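# Move desk cardboard box onto bookcase bottom shelf

## Task

Take the cardboard box off the desk and set it down upright (not tilted) on the bookcase's lowest shelf, with the whole box inside the rear half of that shelf; at the end both blue foam blocks must also be sitting on that same shelf, the robot must not have tipped over or be left leaning, and everything must stay put without the robot holding it.

## Robot and tools

Robot: TidyBot++, a mobile base (0.54 m long, 0.50 m wide, 0.38 m tall) on four powered casters carrying one seven-joint arm with a two-finger gripper. The shoulder sits 0.12 m ahead of the base centre and 0.68 m off the floor. Segments: upper arm 0.42 m, forearm 0.31 m, hand 0.31 m to the hand point. The arm begins folded, hand pointing down; folded, the hand reaches up to 0.08 m beyond the base front and the elbow up to 1.15 m high. A downward-pointing hand can reach at most about 0.94 m above the floor, and only near the base. Cameras: base_camera (fixed on the base, 644x364 pinhole) and wrist_camera (on the hand, looking where it points, 644x476 fisheye). Calibration is approximate; wrist camera pose errors grow with arm pose.

Frames: base frame has its origin on the floor below the base centre, x forward, y left, z up. hand_pose is reported in this frame: the point between the finger pads, its z axis along the fingers, fingers closing along its y axis. Odometry frame is the base frame at scene start; base_odometry counts wheel turns only, so slip looks like travel, and it drifts a few cm and degrees over many moves. Heading is positive to the left, range -3.142 to 3.142. base_tilt is in degrees, forward and right positive.

execute_actions: argument actions is a list holding exactly one action object (or empty, which just reports state and images). An action may contain base, joints, both, and optionally speeds; its motions start together. base holds exactly one key, each an offset relative to the base's current position: translate_m (metres, forward +, -2 to 2), strafe_m (metres, left +, -2 to 2), rotate_rad (radians, counter-clockwise from above +, -6.3 to 6.3). joints is a set of absolute targets keyed by name, in radians: joint_1_rad (any angle; whole arm about vertical, positive is clockwise from above, opposite to heading), joint_2_rad shoulder -2.249 to 2.249, joint_3_rad any angle, joint_4_rad elbow -2.579 to 2.579, joint_5_rad any angle, joint_6_rad wrist -2.099 to 2.099, joint_7_rad any angle (hand roll; hand down, positive is counter-clockwise from above; at 1.57 fingers open left/right), plus gripper_pos 0 (open, about 85 mm gap) to 1 (closed); gap is roughly 85 x (1 - gripper_pos) mm. Done tolerances: 0.039 rad for joints 1-4, 0.056 for 5-7, 0.03 for gripper. Unbounded joints take the short way; turn further in steps under half a turn. speeds caps top speed for this action only: translate_m and strafe_m 0.05 to 0.5 m/s, rotate_rad 0.1 to 1.57 rad/s (the max is the default). A base move needing over 8.667 s is refused; no action lasts over 15 s. cameras picks images: base_camera, wrist_camera or all; omitted means all, [] means none. Unknown keys or out-of-range numbers reject the whole call with no motion.

Arm geometry with joint_1_rad = 0, joint_3_rad = 3.14, joint_5_rad = 0 (near the start): arm lies in the base x-z plane. Angles from vertical (forward +): upper arm = j2, forearm = j2 - j4, hand = j2 - j4 - j6. Hand point forward of shoulder = sum of length*sin(angle); above shoulder = sum of length*cos(angle). From 3.14, raising joint_3_rad swings a forward-bent forearm to the right; raising joint_5_rad swings a forward-bent hand right.

wait: seconds from 0 to 10; commands nothing new and returns state and images. zoom_image: camera (base_camera or wrist_camera) and region [x0, y0, x1, y1] in pixels of that camera's latest full image, top-left origin, at most 504x504. finished_scene: pass the current scene number; irreversible, and it judges the task after the robot holds its last command, so the box and blocks must rest on their own.

Result lines: base_status and joint_status tell how each motion of the last accepted action ended. done: reached (for the base, wheels turned the full amount, even if slipping). off_target: stopped away from target and may still push. contact_stop / time_out: target dropped, holds position. joint command not followed with a cause line: self-collision check withheld all arm targets (gripper still runs); those joints read not_followed and may retry later. on_its_own lists uncommanded movement. motor_effort gives percent of max torque per motor, peak in brackets, with noise. ARM HIT means a hard hit on the base or arm itself. Torque fault: a sensor at limit (104.5 N m joints 1-4, 51.3 N m joints 5-7; warnings at 56.7 and 29.4) freezes the arm and gripper for 10 s and skips the rest of the call while the base continues. MOTOR HOT appears from 60 C; at 75 C an OVER-TEMPERATURE FAULT lets the arm sink and joints show limit_stop_at_motor_heat, so resend targets. Holding loads heats motors.

Practical notes: omitted joints or base may keep pushing toward old targets. Friction leaves joints slightly off; correct by sending last command + (wanted - read) per joint, but never command a loaded joint to its read angle (it will sag more). The arm sags under held weight. hand_pose can be 1-2 cm wrong; trust images. Gripper at 1 squeezes about 96-120 N per finger; off_target there means something is held, done means nothing is. Closed fingertips reach about 20 mm past the hand point, so avoid aiming near the floor. A blocked base pushes hard until time-out and may still say done. Avoid driving while the arm is caught on something above about 0.8 m: the robot can tip; horizontal pushes on a raised hand can lift wheels; pulling the arm back or backing away rights it. Avoid drops, slams, hard shoves and knocking items over. Loose objects may occasionally be nudged by outside pushes.

Each tool is called by a JSON object that holds its "op" and its "data", one argument or row to a line.

## Session

{"op": "execute_actions", "data": {
  "actions": []
}}

Scene clock: 0.00 s.
base_odometry: x=+0.000 y=+0.000 heading=+0.000 (m, m, rad; odometry frame)
base_tilt: forward=-0.1 right=+0.2 (deg)
base_status: not commanded
joint_positions: joint_1_rad=+0.006 joint_2_rad=-0.313 joint_3_rad=+3.152 joint_4_rad=-2.557 joint_5_rad=-0.008 joint_6_rad=-0.873 joint_7_rad=+1.551 gripper_pos=+0.000
joint_status: not commanded
motor_effort: joint_1_rad=+1 joint_2_rad=-3 joint_3_rad=+2 joint_4_rad=+12 joint_5_rad=-1 joint_6_rad=+0 joint_7_rad=-1 (%)
hand_pose: x=+0.2432 y=+0.0017 z=+0.5751 quat_wxyz=(-0.005, +1.000, -0.021, +0.012) (m; base frame)
pictures: base_camera, wrist_camera
Images, in order (width x height): base_camera 644x364, wrist_camera 644x476.

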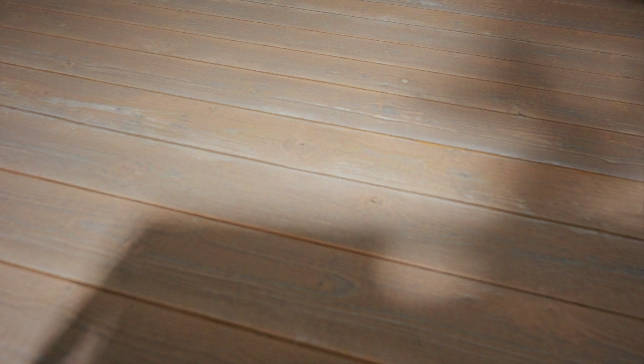

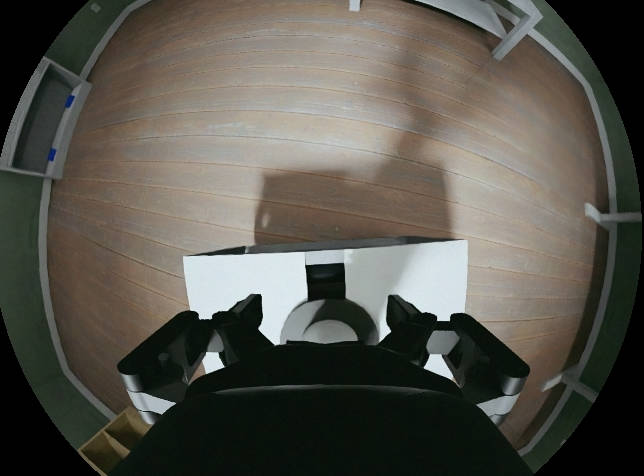

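{"op": "execute_actions", "data": {
  "actions": [
    {"joints":{"joint_6_rad":0.4},"base":{"rotate_rad":1.2}}
  ]
}}

{"op": "execute_actions", "data": {
  "actions": [
    {"base":{"rotate_rad":-2.4}}
  ],
  "cameras": ["wrist_camera"]
}}

Scene clock: 2.53 s.
base_odometry: x=+0.000 y=+0.000 heading=+1.198 (m, m, rad; odometry frame)
base_tilt: forward=-0.1 right=+0.1 (deg)
base_status: done
joint_positions: joint_1_rad=+0.006 joint_2_rad=-0.313 joint_3_rad=+3.152 joint_4_rad=-2.556 joint_5_rad=-0.008 joint_6_rad=+0.402 joint_7_rad=+1.551 gripper_pos=+0.000
joint_status: all done
motor_effort: joint_1_rad=+1(0) joint_2_rad=-8(9) joint_3_rad=+1(2) joint_4_rad=+16(16) joint_5_rad=-1(1) joint_6_rad=+8(8) joint_7_rad=+0(0) (%)
hand_pose: x=+0.5355 y=-0.0067 z=+0.8032 quat_wxyz=(-0.004, +0.796, -0.019, +0.605) (m; base frame)
pictures: base_camera, wrist_camera
camera_calibration (this result's frames):
wrist_camera: T_world_to_cam=[[0.0140372, -0.998277, -0.0569682, 0.0376724], [-0.290541, 0.0504435, -0.955532, 0.977331], [0.95676, 0.0299646, -0.289332, -0.143942], [0, 0, 0, 1]] pos_world=[0.421144, -0.00737932, 0.894371]
Images, in order (width x height): base_camera 644x364, wrist_camera 644x476.

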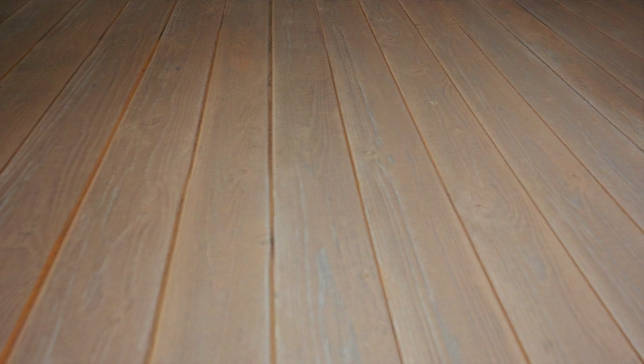

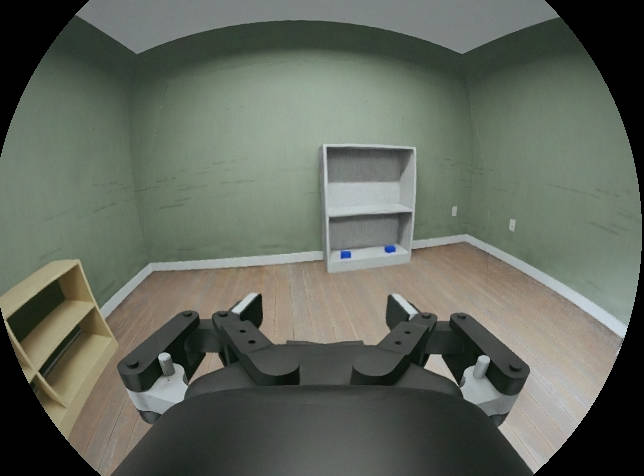

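Scene clock: 5.47 s.
base_odometry: x=+0.000 y=+0.000 heading=-1.200 (m, m, rad; odometry frame)
base_tilt: forward=-0.1 right=+0.1 (deg)
base_status: done
joint_positions: joint_1_rad=+0.006 joint_2_rad=-0.313 joint_3_rad=+3.151 joint_4_rad=-2.556 joint_5_rad=-0.008 joint_6_rad=+0.402 joint_7_rad=+1.551 gripper_pos=+0.000
joint_status: not commanded
motor_effort: joint_1_rad=+1(1) joint_2_rad=-8(9) joint_3_rad=+1(3) joint_4_rad=+16(16) joint_5_rad=-1(0) joint_6_rad=+8(9) joint_7_rad=+0(1) (%)
hand_pose: x=+0.5355 y=-0.0062 z=+0.8032 quat_wxyz=(-0.004, +0.796, -0.019, +0.605) (m; base frame)
pictures: wrist_camera
camera_calibration (this result's frames):
wrist_camera: T_world_to_cam=[[0.0151161, -0.998281, -0.0566194, 0.0373063], [-0.290597, 0.0497954, -0.955549, 0.977342], [0.956726, 0.0308976, -0.289345, -0.143918], [0, 0, 0, 1]] pos_world=[0.421139, -0.00697829, 0.894368]
Images, in order (width x height): wrist_camera 644x476.

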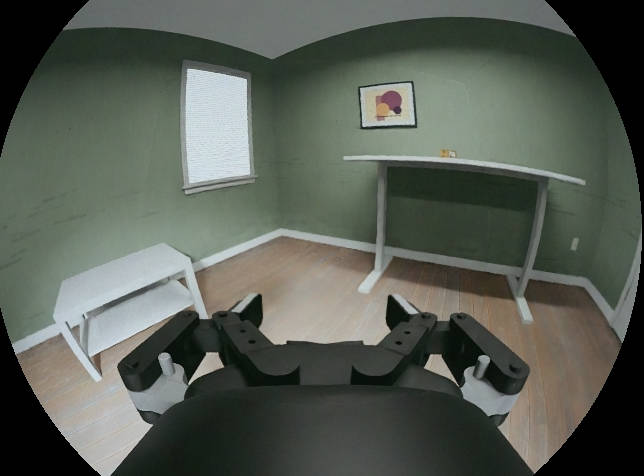

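{"op": "execute_actions", "data": {
  "actions": [
    {"joints":{"joint_4_rad":-1.5,"joint_6_rad":-0.7},"base":{"rotate_rad":-0.61}}
  ],
  "cameras": []
}}

{"op": "execute_actions", "data": {
  "actions": [
    {"base":{"strafe_m":0.28}}
  ],
  "cameras": ["wrist_camera"]
}}

{"op": "execute_actions", "data": {
  "actions": [
    {"base":{"translate_m":0.8}}
  ]
}}

Scene clock: 35.47 s.
base_odometry: x=+0.000 y=+0.000 heading=-1.808 (m, m, rad; odometry frame)
base_tilt: forward=-0.1 right=+0.2 (deg)
base_status: done
joint_positions: joint_1_rad=+0.006 joint_2_rad=-0.313 joint_3_rad=+3.153 joint_4_rad=-1.515 joint_5_rad=-0.008 joint_6_rad=-0.676 joint_7_rad=+1.551 gripper_pos=+0.000
joint_status: all done
motor_effort: joint_1_rad=+1(2) joint_2_rad=-11(13) joint_3_rad=+1(2) joint_4_rad=+19(19) joint_5_rad=+0(1) joint_6_rad=+8(8) joint_7_rad=-1(1) (%)
hand_pose: x=+0.5796 y=-0.0064 z=+1.1013 quat_wxyz=(-0.006, +0.807, -0.017, +0.590) (m; base frame)
pictures: none
No camera images: the call's "cameras" was empty. Leave "cameras" out to get every camera's image.

Scene clock: 37.33 s.
base_odometry: x=+0.272 y=-0.066 heading=-1.809 (m, m, rad; odometry frame)
base_tilt: forward=-0.1 right=+0.1 (deg)
base_status: done
joint_positions: joint_1_rad=+0.006 joint_2_rad=-0.313 joint_3_rad=+3.150 joint_4_rad=-1.515 joint_5_rad=-0.008 joint_6_rad=-0.676 joint_7_rad=+1.551 gripper_pos=+0.000
joint_status: not commanded
motor_effort: joint_1_rad=+1(1) joint_2_rad=-11(13) joint_3_rad=+1(3) joint_4_rad=+18(19) joint_5_rad=+0(2) joint_6_rad=+8(8) joint_7_rad=+0(0) (%)
hand_pose: x=+0.5795 y=-0.0045 z=+1.1012 quat_wxyz=(-0.007, +0.807, -0.016, +0.590) (m; base frame)
pictures: wrist_camera
camera_calibration (this result's frames):
wrist_camera: T_world_to_cam=[[0.0225497, -0.998016, -0.0587902, 0.0533363], [-0.326222, 0.0482411, -0.944061, 1.28283], [0.945024, 0.040467, -0.324487, -0.0543261], [0, 0, 0, 1]] pos_world=[0.468623, -0.00645604, 1.19657]
Images, in order (width x height): wrist_camera 644x476.

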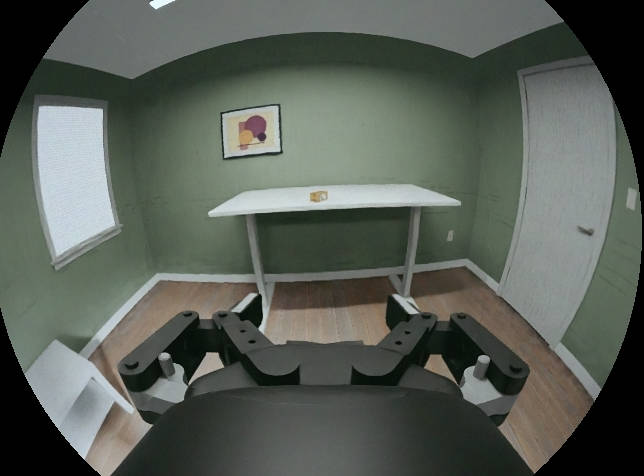

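Scene clock: 40.33 s.
base_odometry: x=+0.084 y=-0.844 heading=-1.809 (m, m, rad; odometry frame)
base_tilt: forward=-0.1 right=+0.1 (deg)
base_status: done
joint_positions: joint_1_rad=+0.006 joint_2_rad=-0.310 joint_3_rad=+3.150 joint_4_rad=-1.514 joint_5_rad=-0.008 joint_6_rad=-0.680 joint_7_rad=+1.551 gripper_pos=+0.000
joint_status: not commanded
motor_effort: joint_1_rad=+1(0) joint_2_rad=-11(14) joint_3_rad=+1(3) joint_4_rad=+18(19) joint_5_rad=-1(2) joint_6_rad=+8(9) joint_7_rad=+0(0) (%)
hand_pose: x=+0.5802 y=-0.0045 z=+1.0996 quat_wxyz=(-0.007, +0.808, -0.016, +0.588) (m; base frame)
pictures: base_camera, wrist_camera
camera_calibration (this result's frames):
wrist_camera: T_world_to_cam=[[0.0222813, -0.998012, -0.0589466, 0.0535631], [-0.331106, 0.0482673, -0.942358, 1.2825], [0.94333, 0.0405146, -0.329373, -0.0491169], [0, 0, 0, 1]] pos_world=[0.469783, -0.00645599, 1.19555]
Images, in order (width x height): base_camera 644x364, wrist_camera 644x476.

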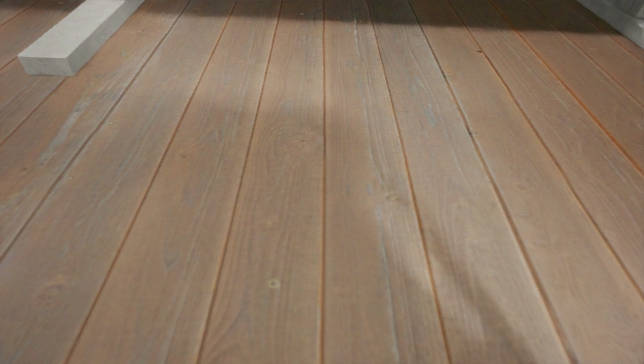

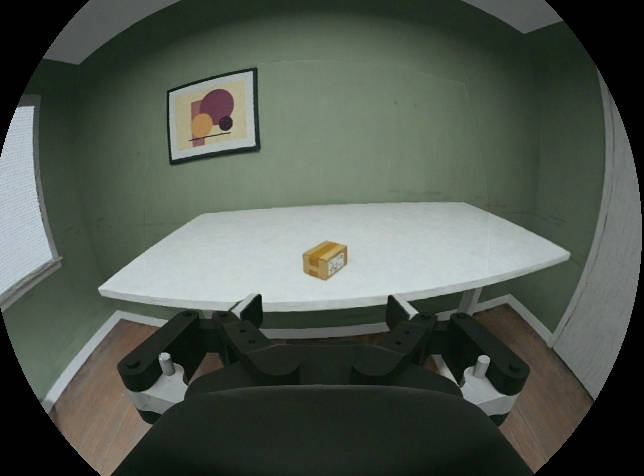

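{"op": "zoom_image", "data": {
  "camera": "wrist_camera",
  "region": [260, 210, 400, 320]
}}

Region (260, 210, 400, 320) of wrist_camera's 644x476 image, scaled by 3.600; it fills the top 396 rows of this view, and the rest is white.

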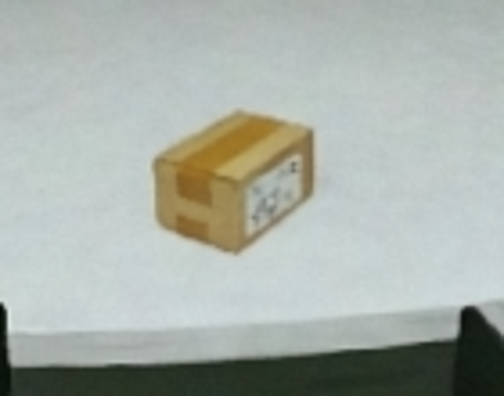

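{"op": "execute_actions", "data": {
  "actions": [
    {"joints":{"joint_2_rad":0.05,"joint_4_rad":-1.0,"joint_6_rad":-1.15},"base":{"rotate_rad":-0.6}}
  ],
  "cameras": []
}}

{"op": "execute_actions", "data": {
  "actions": [
    {"base":{"strafe_m":0.515}}
  ]
}}

Scene clock: 43.60 s.
base_odometry: x=+0.084 y=-0.844 heading=-2.407 (m, m, rad; odometry frame)
base_tilt: forward=-0.1 right=+0.1 (deg)
base_status: done
joint_positions: joint_1_rad=+0.006 joint_2_rad=+0.045 joint_3_rad=+3.154 joint_4_rad=-1.019 joint_5_rad=-0.008 joint_6_rad=-1.127 joint_7_rad=+1.551 gripper_pos=+0.000
joint_status: all done
motor_effort: joint_1_rad=+1(4) joint_2_rad=-23(25) joint_3_rad=+1(5) joint_4_rad=+17(18) joint_5_rad=-1(2) joint_6_rad=+7(8) joint_7_rad=+0(0) (%)
hand_pose: x=+0.6662 y=-0.0061 z=+1.0737 quat_wxyz=(-0.004, +0.889, -0.017, +0.458) (m; base frame)
pictures: none
No camera images: the call's "cameras" was empty. Leave "cameras" out to get every camera's image.

Scene clock: 46.00 s.
base_odometry: x=+0.429 y=-1.227 heading=-2.408 (m, m, rad; odometry frame)
base_tilt: forward=-0.1 right=+0.1 (deg)
base_status: done
joint_positions: joint_1_rad=+0.006 joint_2_rad=+0.045 joint_3_rad=+3.151 joint_4_rad=-1.019 joint_5_rad=-0.008 joint_6_rad=-1.127 joint_7_rad=+1.551 gripper_pos=+0.000
joint_status: not commanded
motor_effort: joint_1_rad=+1(3) joint_2_rad=-23(27) joint_3_rad=+1(3) joint_4_rad=+17(18) joint_5_rad=+0(2) joint_6_rad=+7(7) joint_7_rad=+0(0) (%)
hand_pose: x=+0.6663 y=-0.0043 z=+1.0738 quat_wxyz=(-0.005, +0.889, -0.015, +0.458) (m; base frame)
pictures: base_camera, wrist_camera
camera_calibration (this result's frames):
wrist_camera: T_world_to_cam=[[0.00602982, -0.997979, -0.0632613, 0.0657604], [-0.600785, 0.0469567, -0.79803, 1.31134], [0.799388, 0.0428184, -0.599288, 0.246901], [0, 0, 0, 1]] pos_world=[0.590067, -0.00652055, 1.19861]
Images, in order (width x height): base_camera 644x364, wrist_camera 644x476.

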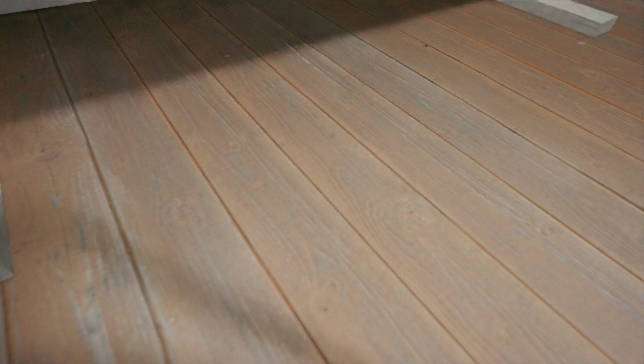

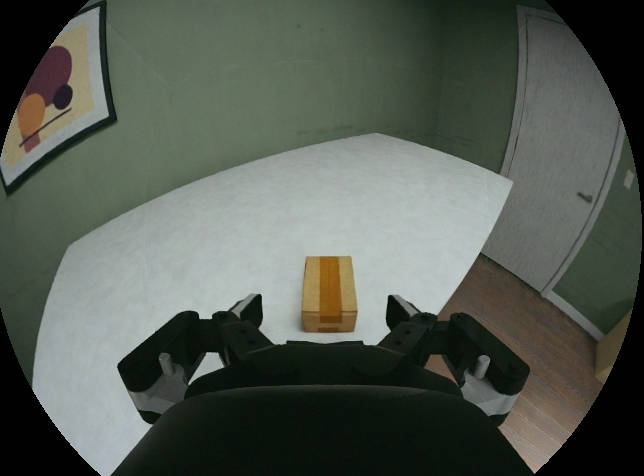

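{"op": "execute_actions", "data": {
  "actions": [
    {"joints":{"joint_2_rad":0.1,"joint_4_rad":-1.27,"joint_6_rad":-0.82},"base":{"translate_m":0.03}}
  ],
  "cameras": ["wrist_camera"]
}}

Scene clock: 47.80 s.
base_odometry: x=+0.407 y=-1.247 heading=-2.407 (m, m, rad; odometry frame)
base_tilt: forward=-0.1 right=+0.1 (deg)
base_status: done
joint_positions: joint_1_rad=+0.006 joint_2_rad=+0.097 joint_3_rad=+3.151 joint_4_rad=-1.258 joint_5_rad=-0.008 joint_6_rad=-0.843 joint_7_rad=+1.551 gripper_pos=+0.000
joint_status: all done
motor_effort: joint_1_rad=+1(1) joint_2_rad=-27(30) joint_3_rad=+1(1) joint_4_rad=+18(20) joint_5_rad=+0(2) joint_6_rad=+7(8) joint_7_rad=+0(0) (%)
hand_pose: x=+0.7189 y=-0.0054 z=+0.9852 quat_wxyz=(-0.005, +0.891, -0.016, +0.454) (m; base frame)
pictures: wrist_camera
camera_calibration (this result's frames):
wrist_camera: T_world_to_cam=[[0.00340766, -0.997959, -0.0637683, 0.0611615], [-0.606452, 0.0486412, -0.793631, 1.27203], [0.795113, 0.0413769, -0.605049, 0.16051], [0, 0, 0, 1]] pos_world=[0.643593, -0.00747771, 1.11054]
Images, in order (width x height): wrist_camera 644x476.

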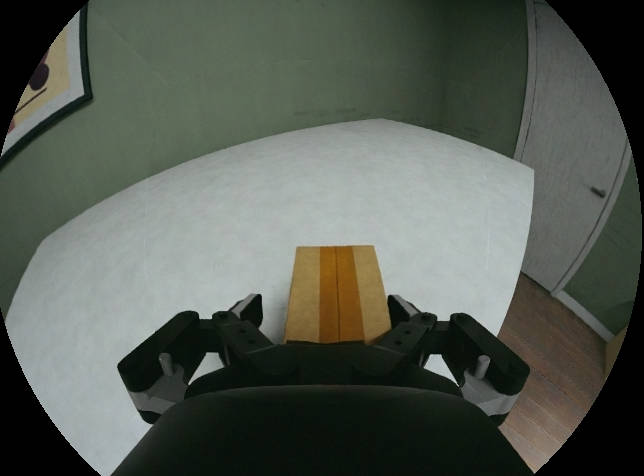

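{"op": "execute_actions", "data": {
  "actions": [
    {"joints":{"joint_4_rad":-1.305,"joint_6_rad":-0.79,"joint_1_rad":0.015}}
  ],
  "cameras": []
}}

{"op": "execute_actions", "data": {
  "actions": [
    {"joints":{"gripper_pos":1}}
  ],
  "cameras": ["wrist_camera"]
}}

{"op": "execute_actions", "data": {
  "actions": [
    {"joints":{"joint_2_rad":-0.1}}
  ],
  "cameras": ["wrist_camera"]
}}

Scene clock: 48.90 s.
base_odometry: x=+0.407 y=-1.247 heading=-2.407 (m, m, rad; odometry frame)
base_tilt: forward=-0.1 right=+0.1 (deg)
base_status: not commanded
joint_positions: joint_1_rad=+0.006 joint_2_rad=+0.098 joint_3_rad=+3.151 joint_4_rad=-1.291 joint_5_rad=-0.008 joint_6_rad=-0.814 joint_7_rad=+1.551 gripper_pos=+0.000
joint_status: all done
motor_effort: joint_1_rad=+1(1) joint_2_rad=-27(29) joint_3_rad=+1(1) joint_4_rad=+19(19) joint_5_rad=-1(1) joint_6_rad=+7(8) joint_7_rad=+0(1) (%)
hand_pose: x=+0.7205 y=-0.0054 z=+0.9733 quat_wxyz=(-0.005, +0.892, -0.017, +0.452) (m; base frame)
pictures: none
No camera images: the call's "cameras" was empty. Leave "cameras" out to get every camera's image.

Scene clock: 50.00 s.
base_odometry: x=+0.407 y=-1.247 heading=-2.407 (m, m, rad; odometry frame)
base_tilt: forward=-0.1 right=+0.1 (deg)
base_status: not commanded
joint_positions: joint_1_rad=+0.006 joint_2_rad=+0.097 joint_3_rad=+3.151 joint_4_rad=-1.292 joint_5_rad=-0.008 joint_6_rad=-0.811 joint_7_rad=+1.551 gripper_pos=+0.346
joint_status: gripper_pos off_target (ended at +0.346, target +1.000)
motor_effort: joint_1_rad=+1(0) joint_2_rad=-27(30) joint_3_rad=+1(1) joint_4_rad=+18(20) joint_5_rad=-1(2) joint_6_rad=+7(8) joint_7_rad=-1(0) (%)
hand_pose: x=+0.7206 y=-0.0055 z=+0.9743 quat_wxyz=(-0.005, +0.891, -0.017, +0.454) (m; base frame)
pictures: wrist_camera
camera_calibration (this result's frames):
wrist_camera: T_world_to_cam=[[0.00288918, -0.997956, -0.0638414, 0.0607291], [-0.607759, 0.0489456, -0.792612, 1.26441], [0.794116, 0.0410902, -0.606375, 0.15456], [0, 0, 0, 1]] pos_world=[0.645544, -0.00763341, 1.09979]
Images, in order (width x height): wrist_camera 644x476.

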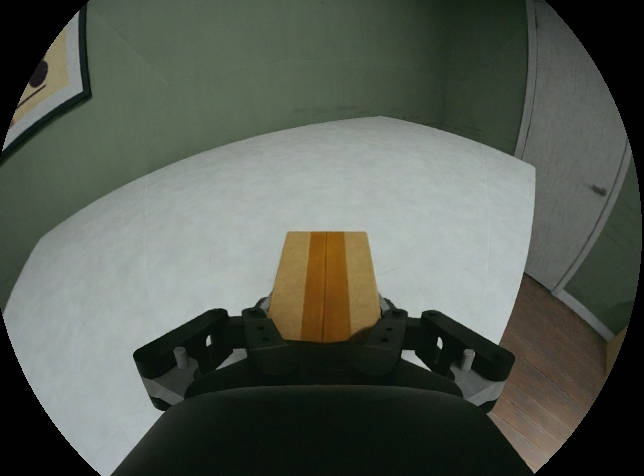

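Scene clock: 51.50 s.
base_odometry: x=+0.407 y=-1.247 heading=-2.407 (m, m, rad; odometry frame)
base_tilt: forward=-0.1 right=+0.2 (deg)
base_status: not commanded
joint_positions: joint_1_rad=+0.006 joint_2_rad=-0.101 joint_3_rad=+3.151 joint_4_rad=-1.300 joint_5_rad=-0.008 joint_6_rad=-0.811 joint_7_rad=+1.551 gripper_pos=+0.346
joint_status: all done
motor_effort: joint_1_rad=+1(1) joint_2_rad=-20(32) joint_3_rad=+1(1) joint_4_rad=+19(21) joint_5_rad=-1(2) joint_6_rad=+8(9) joint_7_rad=+0(0) (%)
hand_pose: x=+0.6512 y=-0.0051 z=+1.0824 quat_wxyz=(-0.006, +0.844, -0.016, +0.536) (m; base frame)
pictures: wrist_camera
camera_calibration (this result's frames):
wrist_camera: T_world_to_cam=[[0.0148048, -0.998022, -0.0610925, 0.0575167], [-0.446971, 0.048049, -0.893257, 1.31211], [0.894426, 0.040531, -0.445375, 0.0356929], [0, 0, 0, 1]] pos_world=[0.5537, -0.00708957, 1.19147]
Images, in order (width x height): wrist_camera 644x476.

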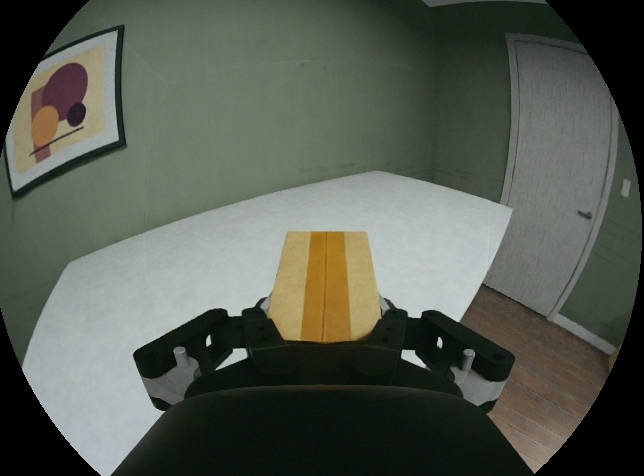

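{"op": "execute_actions", "data": {
  "actions": [
    {"base":{"rotate_rad":-2.543}}
  ],
  "cameras": ["wrist_camera"]
}}

{"op": "execute_actions", "data": {
  "actions": [
    {"base":{"translate_m":2.0},"joints":{"joint_2_rad":0.8,"joint_4_rad":-1.6,"joint_6_rad":0.6}}
  ]
}}

Scene clock: 55.43 s.
base_odometry: x=+0.407 y=-1.247 heading=+1.335 (m, m, rad; odometry frame)
base_tilt: forward=-0.1 right=+0.1 (deg)
base_status: done
joint_positions: joint_1_rad=+0.006 joint_2_rad=-0.087 joint_3_rad=+3.153 joint_4_rad=-1.300 joint_5_rad=-0.008 joint_6_rad=-0.811 joint_7_rad=+1.551 gripper_pos=+0.346
joint_status: not commanded
motor_effort: joint_1_rad=+1(5) joint_2_rad=-21(25) joint_3_rad=+1(6) joint_4_rad=+19(20) joint_5_rad=-1(1) joint_6_rad=+8(9) joint_7_rad=-1(0) (%)
hand_pose: x=+0.6567 y=-0.0068 z=+1.0749 quat_wxyz=(-0.005, +0.848, -0.017, +0.530) (m; base frame)
pictures: wrist_camera
camera_calibration (this result's frames):
wrist_camera: T_world_to_cam=[[0.0109817, -0.99804, -0.0616097, 0.0583218], [-0.459237, 0.0496972, -0.886922, 1.30927], [0.888246, 0.0380333, -0.457791, 0.0448281], [0, 0, 0, 1]] pos_world=[0.560808, -0.00856473, 1.18534]
Images, in order (width x height): wrist_camera 644x476.

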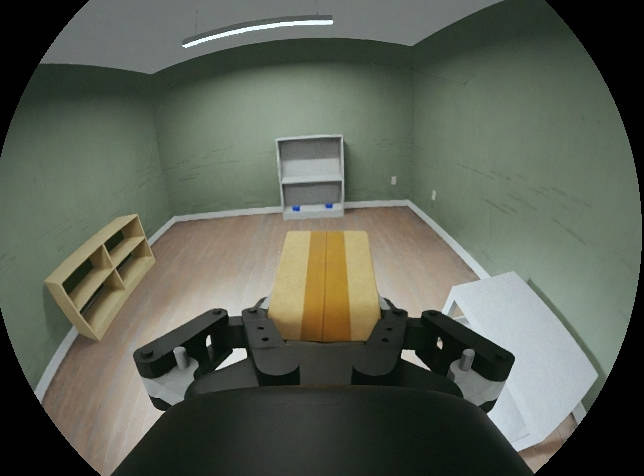

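Scene clock: 60.80 s.
base_odometry: x=+0.879 y=+0.696 heading=+1.334 (m, m, rad; odometry frame)
base_tilt: forward=-0.1 right=+0.2 (deg)
base_status: done
joint_positions: joint_1_rad=+0.006 joint_2_rad=+0.807 joint_3_rad=+3.153 joint_4_rad=-1.588 joint_5_rad=-0.008 joint_6_rad=+0.573 joint_7_rad=+1.551 gripper_pos=+0.346
joint_status: all done
motor_effort: joint_1_rad=+1(2) joint_2_rad=-50(54) joint_3_rad=+1(1) joint_4_rad=+16(20) joint_5_rad=+0(2) joint_6_rad=+10(10) joint_7_rad=+0(0) (%)
hand_pose: x=+0.9378 y=-0.0120 z=+0.6647 quat_wxyz=(+0.001, +0.790, -0.015, +0.613) (m; base frame)
pictures: base_camera, wrist_camera
camera_calibration (this result's frames):
wrist_camera: T_world_to_cam=[[0.0156108, -0.998922, -0.0437053, 0.00858636], [-0.272301, 0.0378112, -0.961469, 0.948811], [0.962085, 0.0269103, -0.271418, -0.585683], [0, 0, 0, 1]] pos_world=[0.821705, -0.0115377, 0.753663]
Images, in order (width x height): base_camera 644x364, wrist_camera 644x476.

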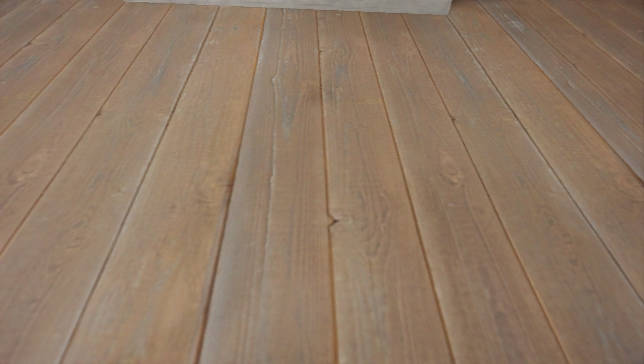

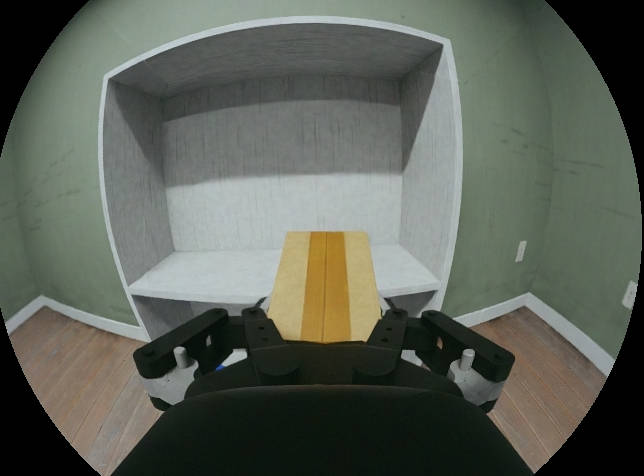

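{"op": "execute_actions", "data": {
  "actions": [
    {"base":{"strafe_m":0.07},"joints":{"joint_2_rad":1.59,"joint_4_rad":-1.25,"joint_6_rad":0.66}}
  ]
}}

{"op": "execute_actions", "data": {
  "actions": [
    {"base":{"translate_m":0.2}}
  ]
}}

Scene clock: 63.90 s.
base_odometry: x=+0.811 y=+0.713 heading=+1.333 (m, m, rad; odometry frame)
base_tilt: forward=-0.1 right=+0.2 (deg)
base_status: done
joint_positions: joint_1_rad=+0.007 joint_2_rad=+1.597 joint_3_rad=+3.149 joint_4_rad=-1.270 joint_5_rad=-0.008 joint_6_rad=+0.632 joint_7_rad=+1.551 gripper_pos=+0.346
joint_status: all done
motor_effort: joint_1_rad=+1(6) joint_2_rad=-53(59) joint_3_rad=+1(2) joint_4_rad=+8(15) joint_5_rad=-1(1) joint_6_rad=+8(9) joint_7_rad=+0(0) (%)
hand_pose: x=+0.8702 y=-0.0089 z=+0.1765 quat_wxyz=(+0.001, +0.899, -0.014, +0.438) (m; base frame)
pictures: base_camera, wrist_camera
camera_calibration (this result's frames):
wrist_camera: T_world_to_cam=[[0.0000066296, -0.998665, -0.0516506, 0.00637943], [-0.635089, 0.0398927, -0.771408, 0.743081], [0.772439, 0.0328078, -0.634241, -0.424118], [0, 0, 0, 1]] pos_world=[0.799528, -0.00935825, 0.304556]
Images, in order (width x height): base_camera 644x364, wrist_camera 644x476.

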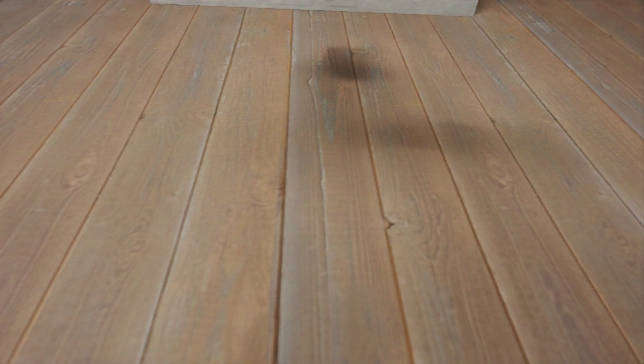

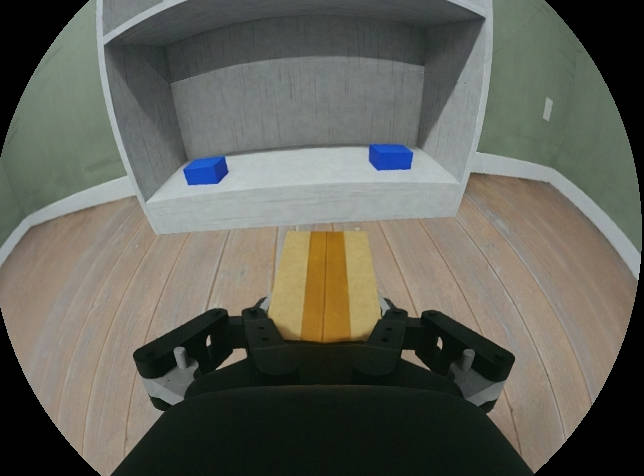

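Scene clock: 67.20 s.
base_odometry: x=+0.857 y=+0.907 heading=+1.336 (m, m, rad; odometry frame)
base_tilt: forward=-0.1 right=+0.2 (deg)
base_status: translate_m time_out (by the wheels' count: +0.200 of +0.200)
joint_positions: joint_1_rad=+0.007 joint_2_rad=+1.597 joint_3_rad=+3.149 joint_4_rad=-1.261 joint_5_rad=-0.008 joint_6_rad=+0.634 joint_7_rad=+1.551 gripper_pos=+0.346
joint_status: not commanded
motor_effort: joint_1_rad=+1(8) joint_2_rad=-53(56) joint_3_rad=+0(1) joint_4_rad=+9(10) joint_5_rad=-1(2) joint_6_rad=+8(8) joint_7_rad=+0(1) (%)
hand_pose: x=+0.8746 y=-0.0095 z=+0.1797 quat_wxyz=(+0.001, +0.897, -0.015, +0.443) (m; base frame)
pictures: base_camera, wrist_camera
camera_calibration (this result's frames):
wrist_camera: T_world_to_cam=[[-0.000256142, -0.99867, -0.0515523, 0.00609183], [-0.627228, 0.0403112, -0.777792, 0.742612], [0.778836, 0.0321358, -0.626404, -0.432478], [0, 0, 0, 1]] pos_world=[0.802618, -0.00995383, 0.307006]
Images, in order (width x height): base_camera 644x364, wrist_camera 644x476.

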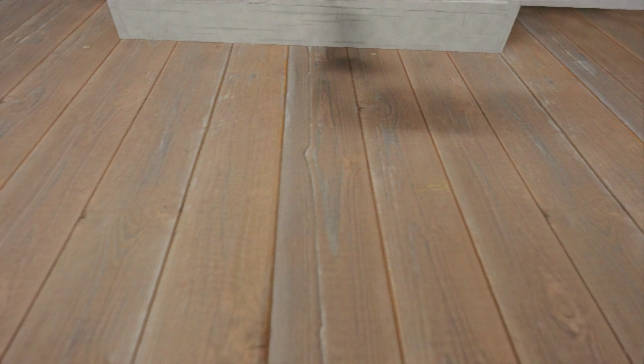

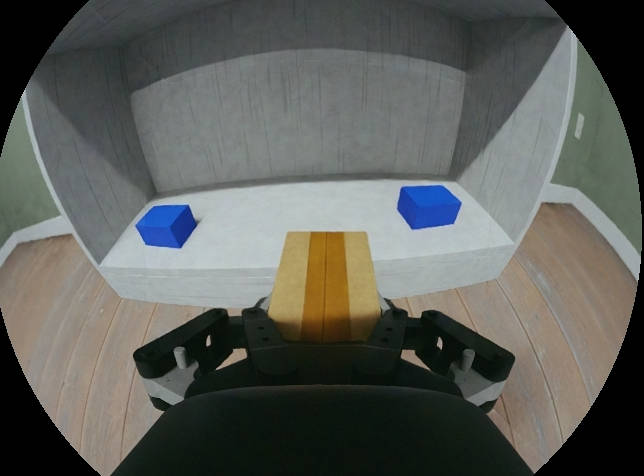

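{"op": "execute_actions", "data": {
  "actions": [
    {"base":{"translate_m":0.26},"joints":{"joint_6_rad":0.7}}
  ]
}}

Scene clock: 69.60 s.
base_odometry: x=+0.917 y=+1.161 heading=+1.337 (m, m, rad; odometry frame)
base_tilt: forward=-0.1 right=+0.1 (deg)
base_status: done
joint_positions: joint_1_rad=+0.007 joint_2_rad=+1.597 joint_3_rad=+3.149 joint_4_rad=-1.259 joint_5_rad=-0.008 joint_6_rad=+0.674 joint_7_rad=+1.551 gripper_pos=+0.346
joint_status: all done
motor_effort: joint_1_rad=+1(5) joint_2_rad=-53(56) joint_3_rad=+0(1) joint_4_rad=+9(10) joint_5_rad=-1(1) joint_6_rad=+8(8) joint_7_rad=-1(0) (%)
hand_pose: x=+0.8830 y=-0.0096 z=+0.1902 quat_wxyz=(+0.001, +0.887, -0.014, +0.461) (m; base frame)
pictures: base_camera, wrist_camera
camera_calibration (this result's frames):
wrist_camera: T_world_to_cam=[[0.00213243, -0.998702, -0.050889, 0.00433599], [-0.593876, 0.0396783, -0.803577, 0.731535], [0.804554, 0.0319353, -0.593021, -0.461492], [0, 0, 0, 1]] pos_world=[0.805727, -0.00995785, 0.314391]
Images, in order (width x height): base_camera 644x364, wrist_camera 644x476.

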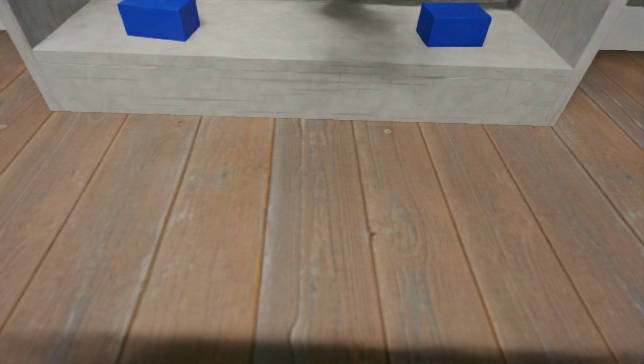

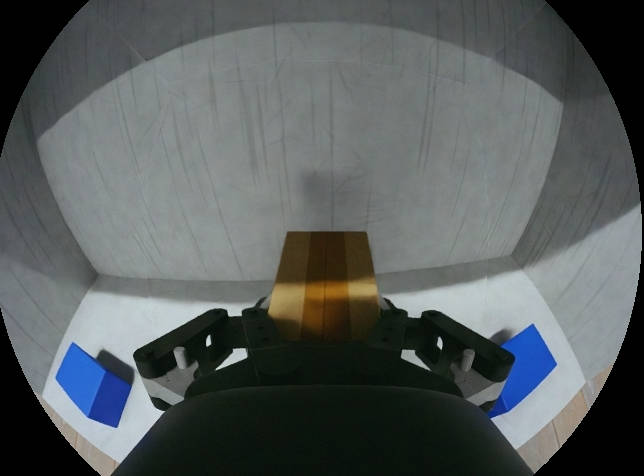

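{"op": "execute_actions", "data": {
  "actions": [
    {"base":{"translate_m":0.035},"joints":{"joint_2_rad":1.735,"joint_4_rad":-1.06,"joint_6_rad":0.6}}
  ]
}}

Scene clock: 71.43 s.
base_odometry: x=+0.925 y=+1.195 heading=+1.338 (m, m, rad; odometry frame)
base_tilt: forward=-0.1 right=+0.2 (deg)
base_status: done
joint_positions: joint_1_rad=+0.009 joint_2_rad=+1.741 joint_3_rad=+3.149 joint_4_rad=-1.079 joint_5_rad=-0.008 joint_6_rad=+0.616 joint_7_rad=+1.551 gripper_pos=+0.346
joint_status: all done
motor_effort: joint_1_rad=+1(9) joint_2_rad=-53(56) joint_3_rad=+1(1) joint_4_rad=+9(25) joint_5_rad=-1(2) joint_6_rad=+7(9) joint_7_rad=-1(0) (%)
hand_pose: x=+0.8844 y=-0.0101 z=+0.1286 quat_wxyz=(+0.001, +0.892, -0.015, +0.452) (m; base frame)
pictures: base_camera, wrist_camera
camera_calibration (this result's frames):
wrist_camera: T_world_to_cam=[[0.000856161, -0.998672, -0.0515203, 0.00187462], [-0.610163, 0.0402966, -0.79125, 0.695694], [0.792275, 0.0321132, -0.609318, -0.486186], [0, 0, 0, 1]] pos_world=[0.809678, -0.0105489, 0.254322]
Images, in order (width x height): base_camera 644x364, wrist_camera 644x476.

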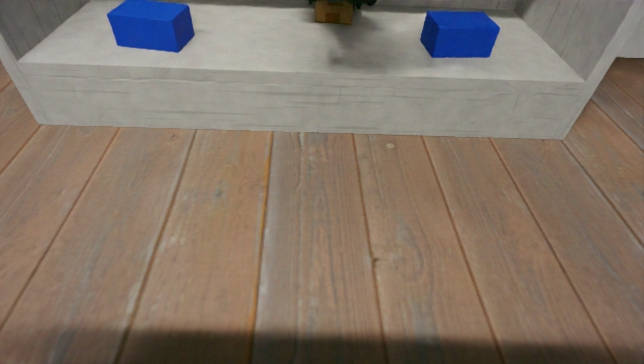

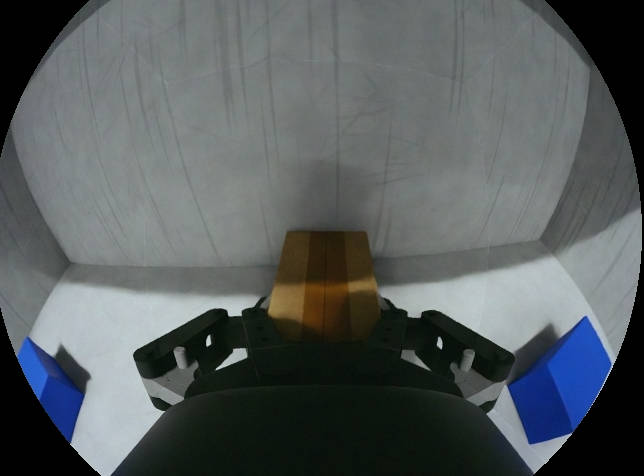

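{"op": "execute_actions", "data": {
  "actions": [
    {"joints":{"gripper_pos":0}}
  ],
  "cameras": []
}}

{"op": "execute_actions", "data": {
  "actions": [
    {"base":{"translate_m":-0.15},"joints":{"joint_2_rad":1.69}}
  ]
}}

Scene clock: 72.87 s.
base_odometry: x=+0.925 y=+1.195 heading=+1.338 (m, m, rad; odometry frame)
base_tilt: forward=-0.1 right=+0.1 (deg)
base_status: not commanded
joint_positions: joint_1_rad=+0.009 joint_2_rad=+1.741 joint_3_rad=+3.149 joint_4_rad=-1.078 joint_5_rad=-0.008 joint_6_rad=+0.616 joint_7_rad=+1.551 gripper_pos=+0.000
joint_status: all done
motor_effort: joint_1_rad=+1(1) joint_2_rad=-52(53) joint_3_rad=+1(1) joint_4_rad=+9(9) joint_5_rad=+0(1) joint_6_rad=+7(8) joint_7_rad=+0(0) (%)
hand_pose: x=+0.8848 y=-0.0101 z=+0.1289 quat_wxyz=(+0.001, +0.892, -0.015, +0.453) (m; base frame)
pictures: none
No camera images: the call's "cameras" was empty. Leave "cameras" out to get every camera's image.

Scene clock: 74.33 s.
base_odometry: x=+0.890 y=+1.049 heading=+1.338 (m, m, rad; odometry frame)
base_tilt: forward=-0.1 right=+0.2 (deg)
base_status: done
joint_positions: joint_1_rad=+0.011 joint_2_rad=+1.693 joint_3_rad=+3.150 joint_4_rad=-1.068 joint_5_rad=-0.008 joint_6_rad=+0.616 joint_7_rad=+1.551 gripper_pos=+0.000
joint_status: all done
motor_effort: joint_1_rad=+1(8) joint_2_rad=-54(55) joint_3_rad=+0(1) joint_4_rad=+9(11) joint_5_rad=-1(1) joint_6_rad=+7(8) joint_7_rad=-1(0) (%)
hand_pose: x=+0.9147 y=-0.0122 z=+0.1694 quat_wxyz=(+0.002, +0.878, -0.015, +0.478) (m; base frame)
pictures: base_camera, wrist_camera
camera_calibration (this result's frames):
wrist_camera: T_world_to_cam=[[0.00176963, -0.998715, -0.0506441, 0.000905511], [-0.563071, 0.0408576, -0.825398, 0.709278], [0.826407, 0.0299769, -0.562275, -0.524455], [0, 0, 0, 1]] pos_world=[0.832786, -0.0123535, 0.290594]
Images, in order (width x height): base_camera 644x364, wrist_camera 644x476.

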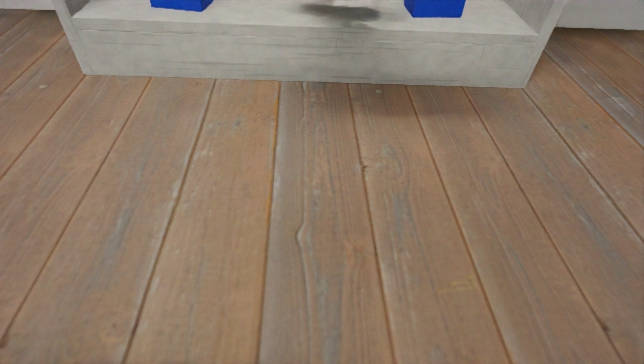

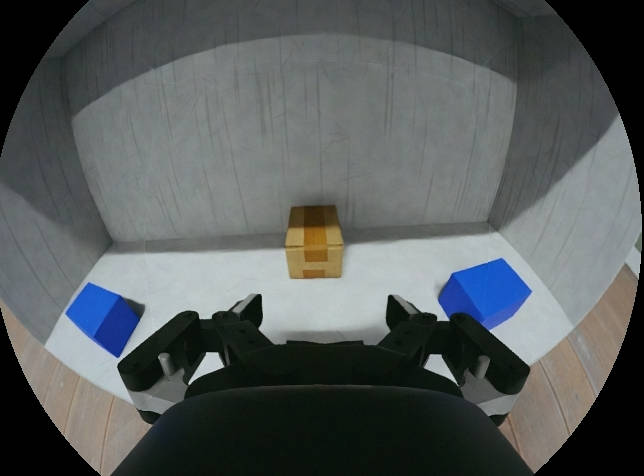

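{"op": "finished_scene", "data": {
  "scene": 1
}}

The scene is finished: the task was done.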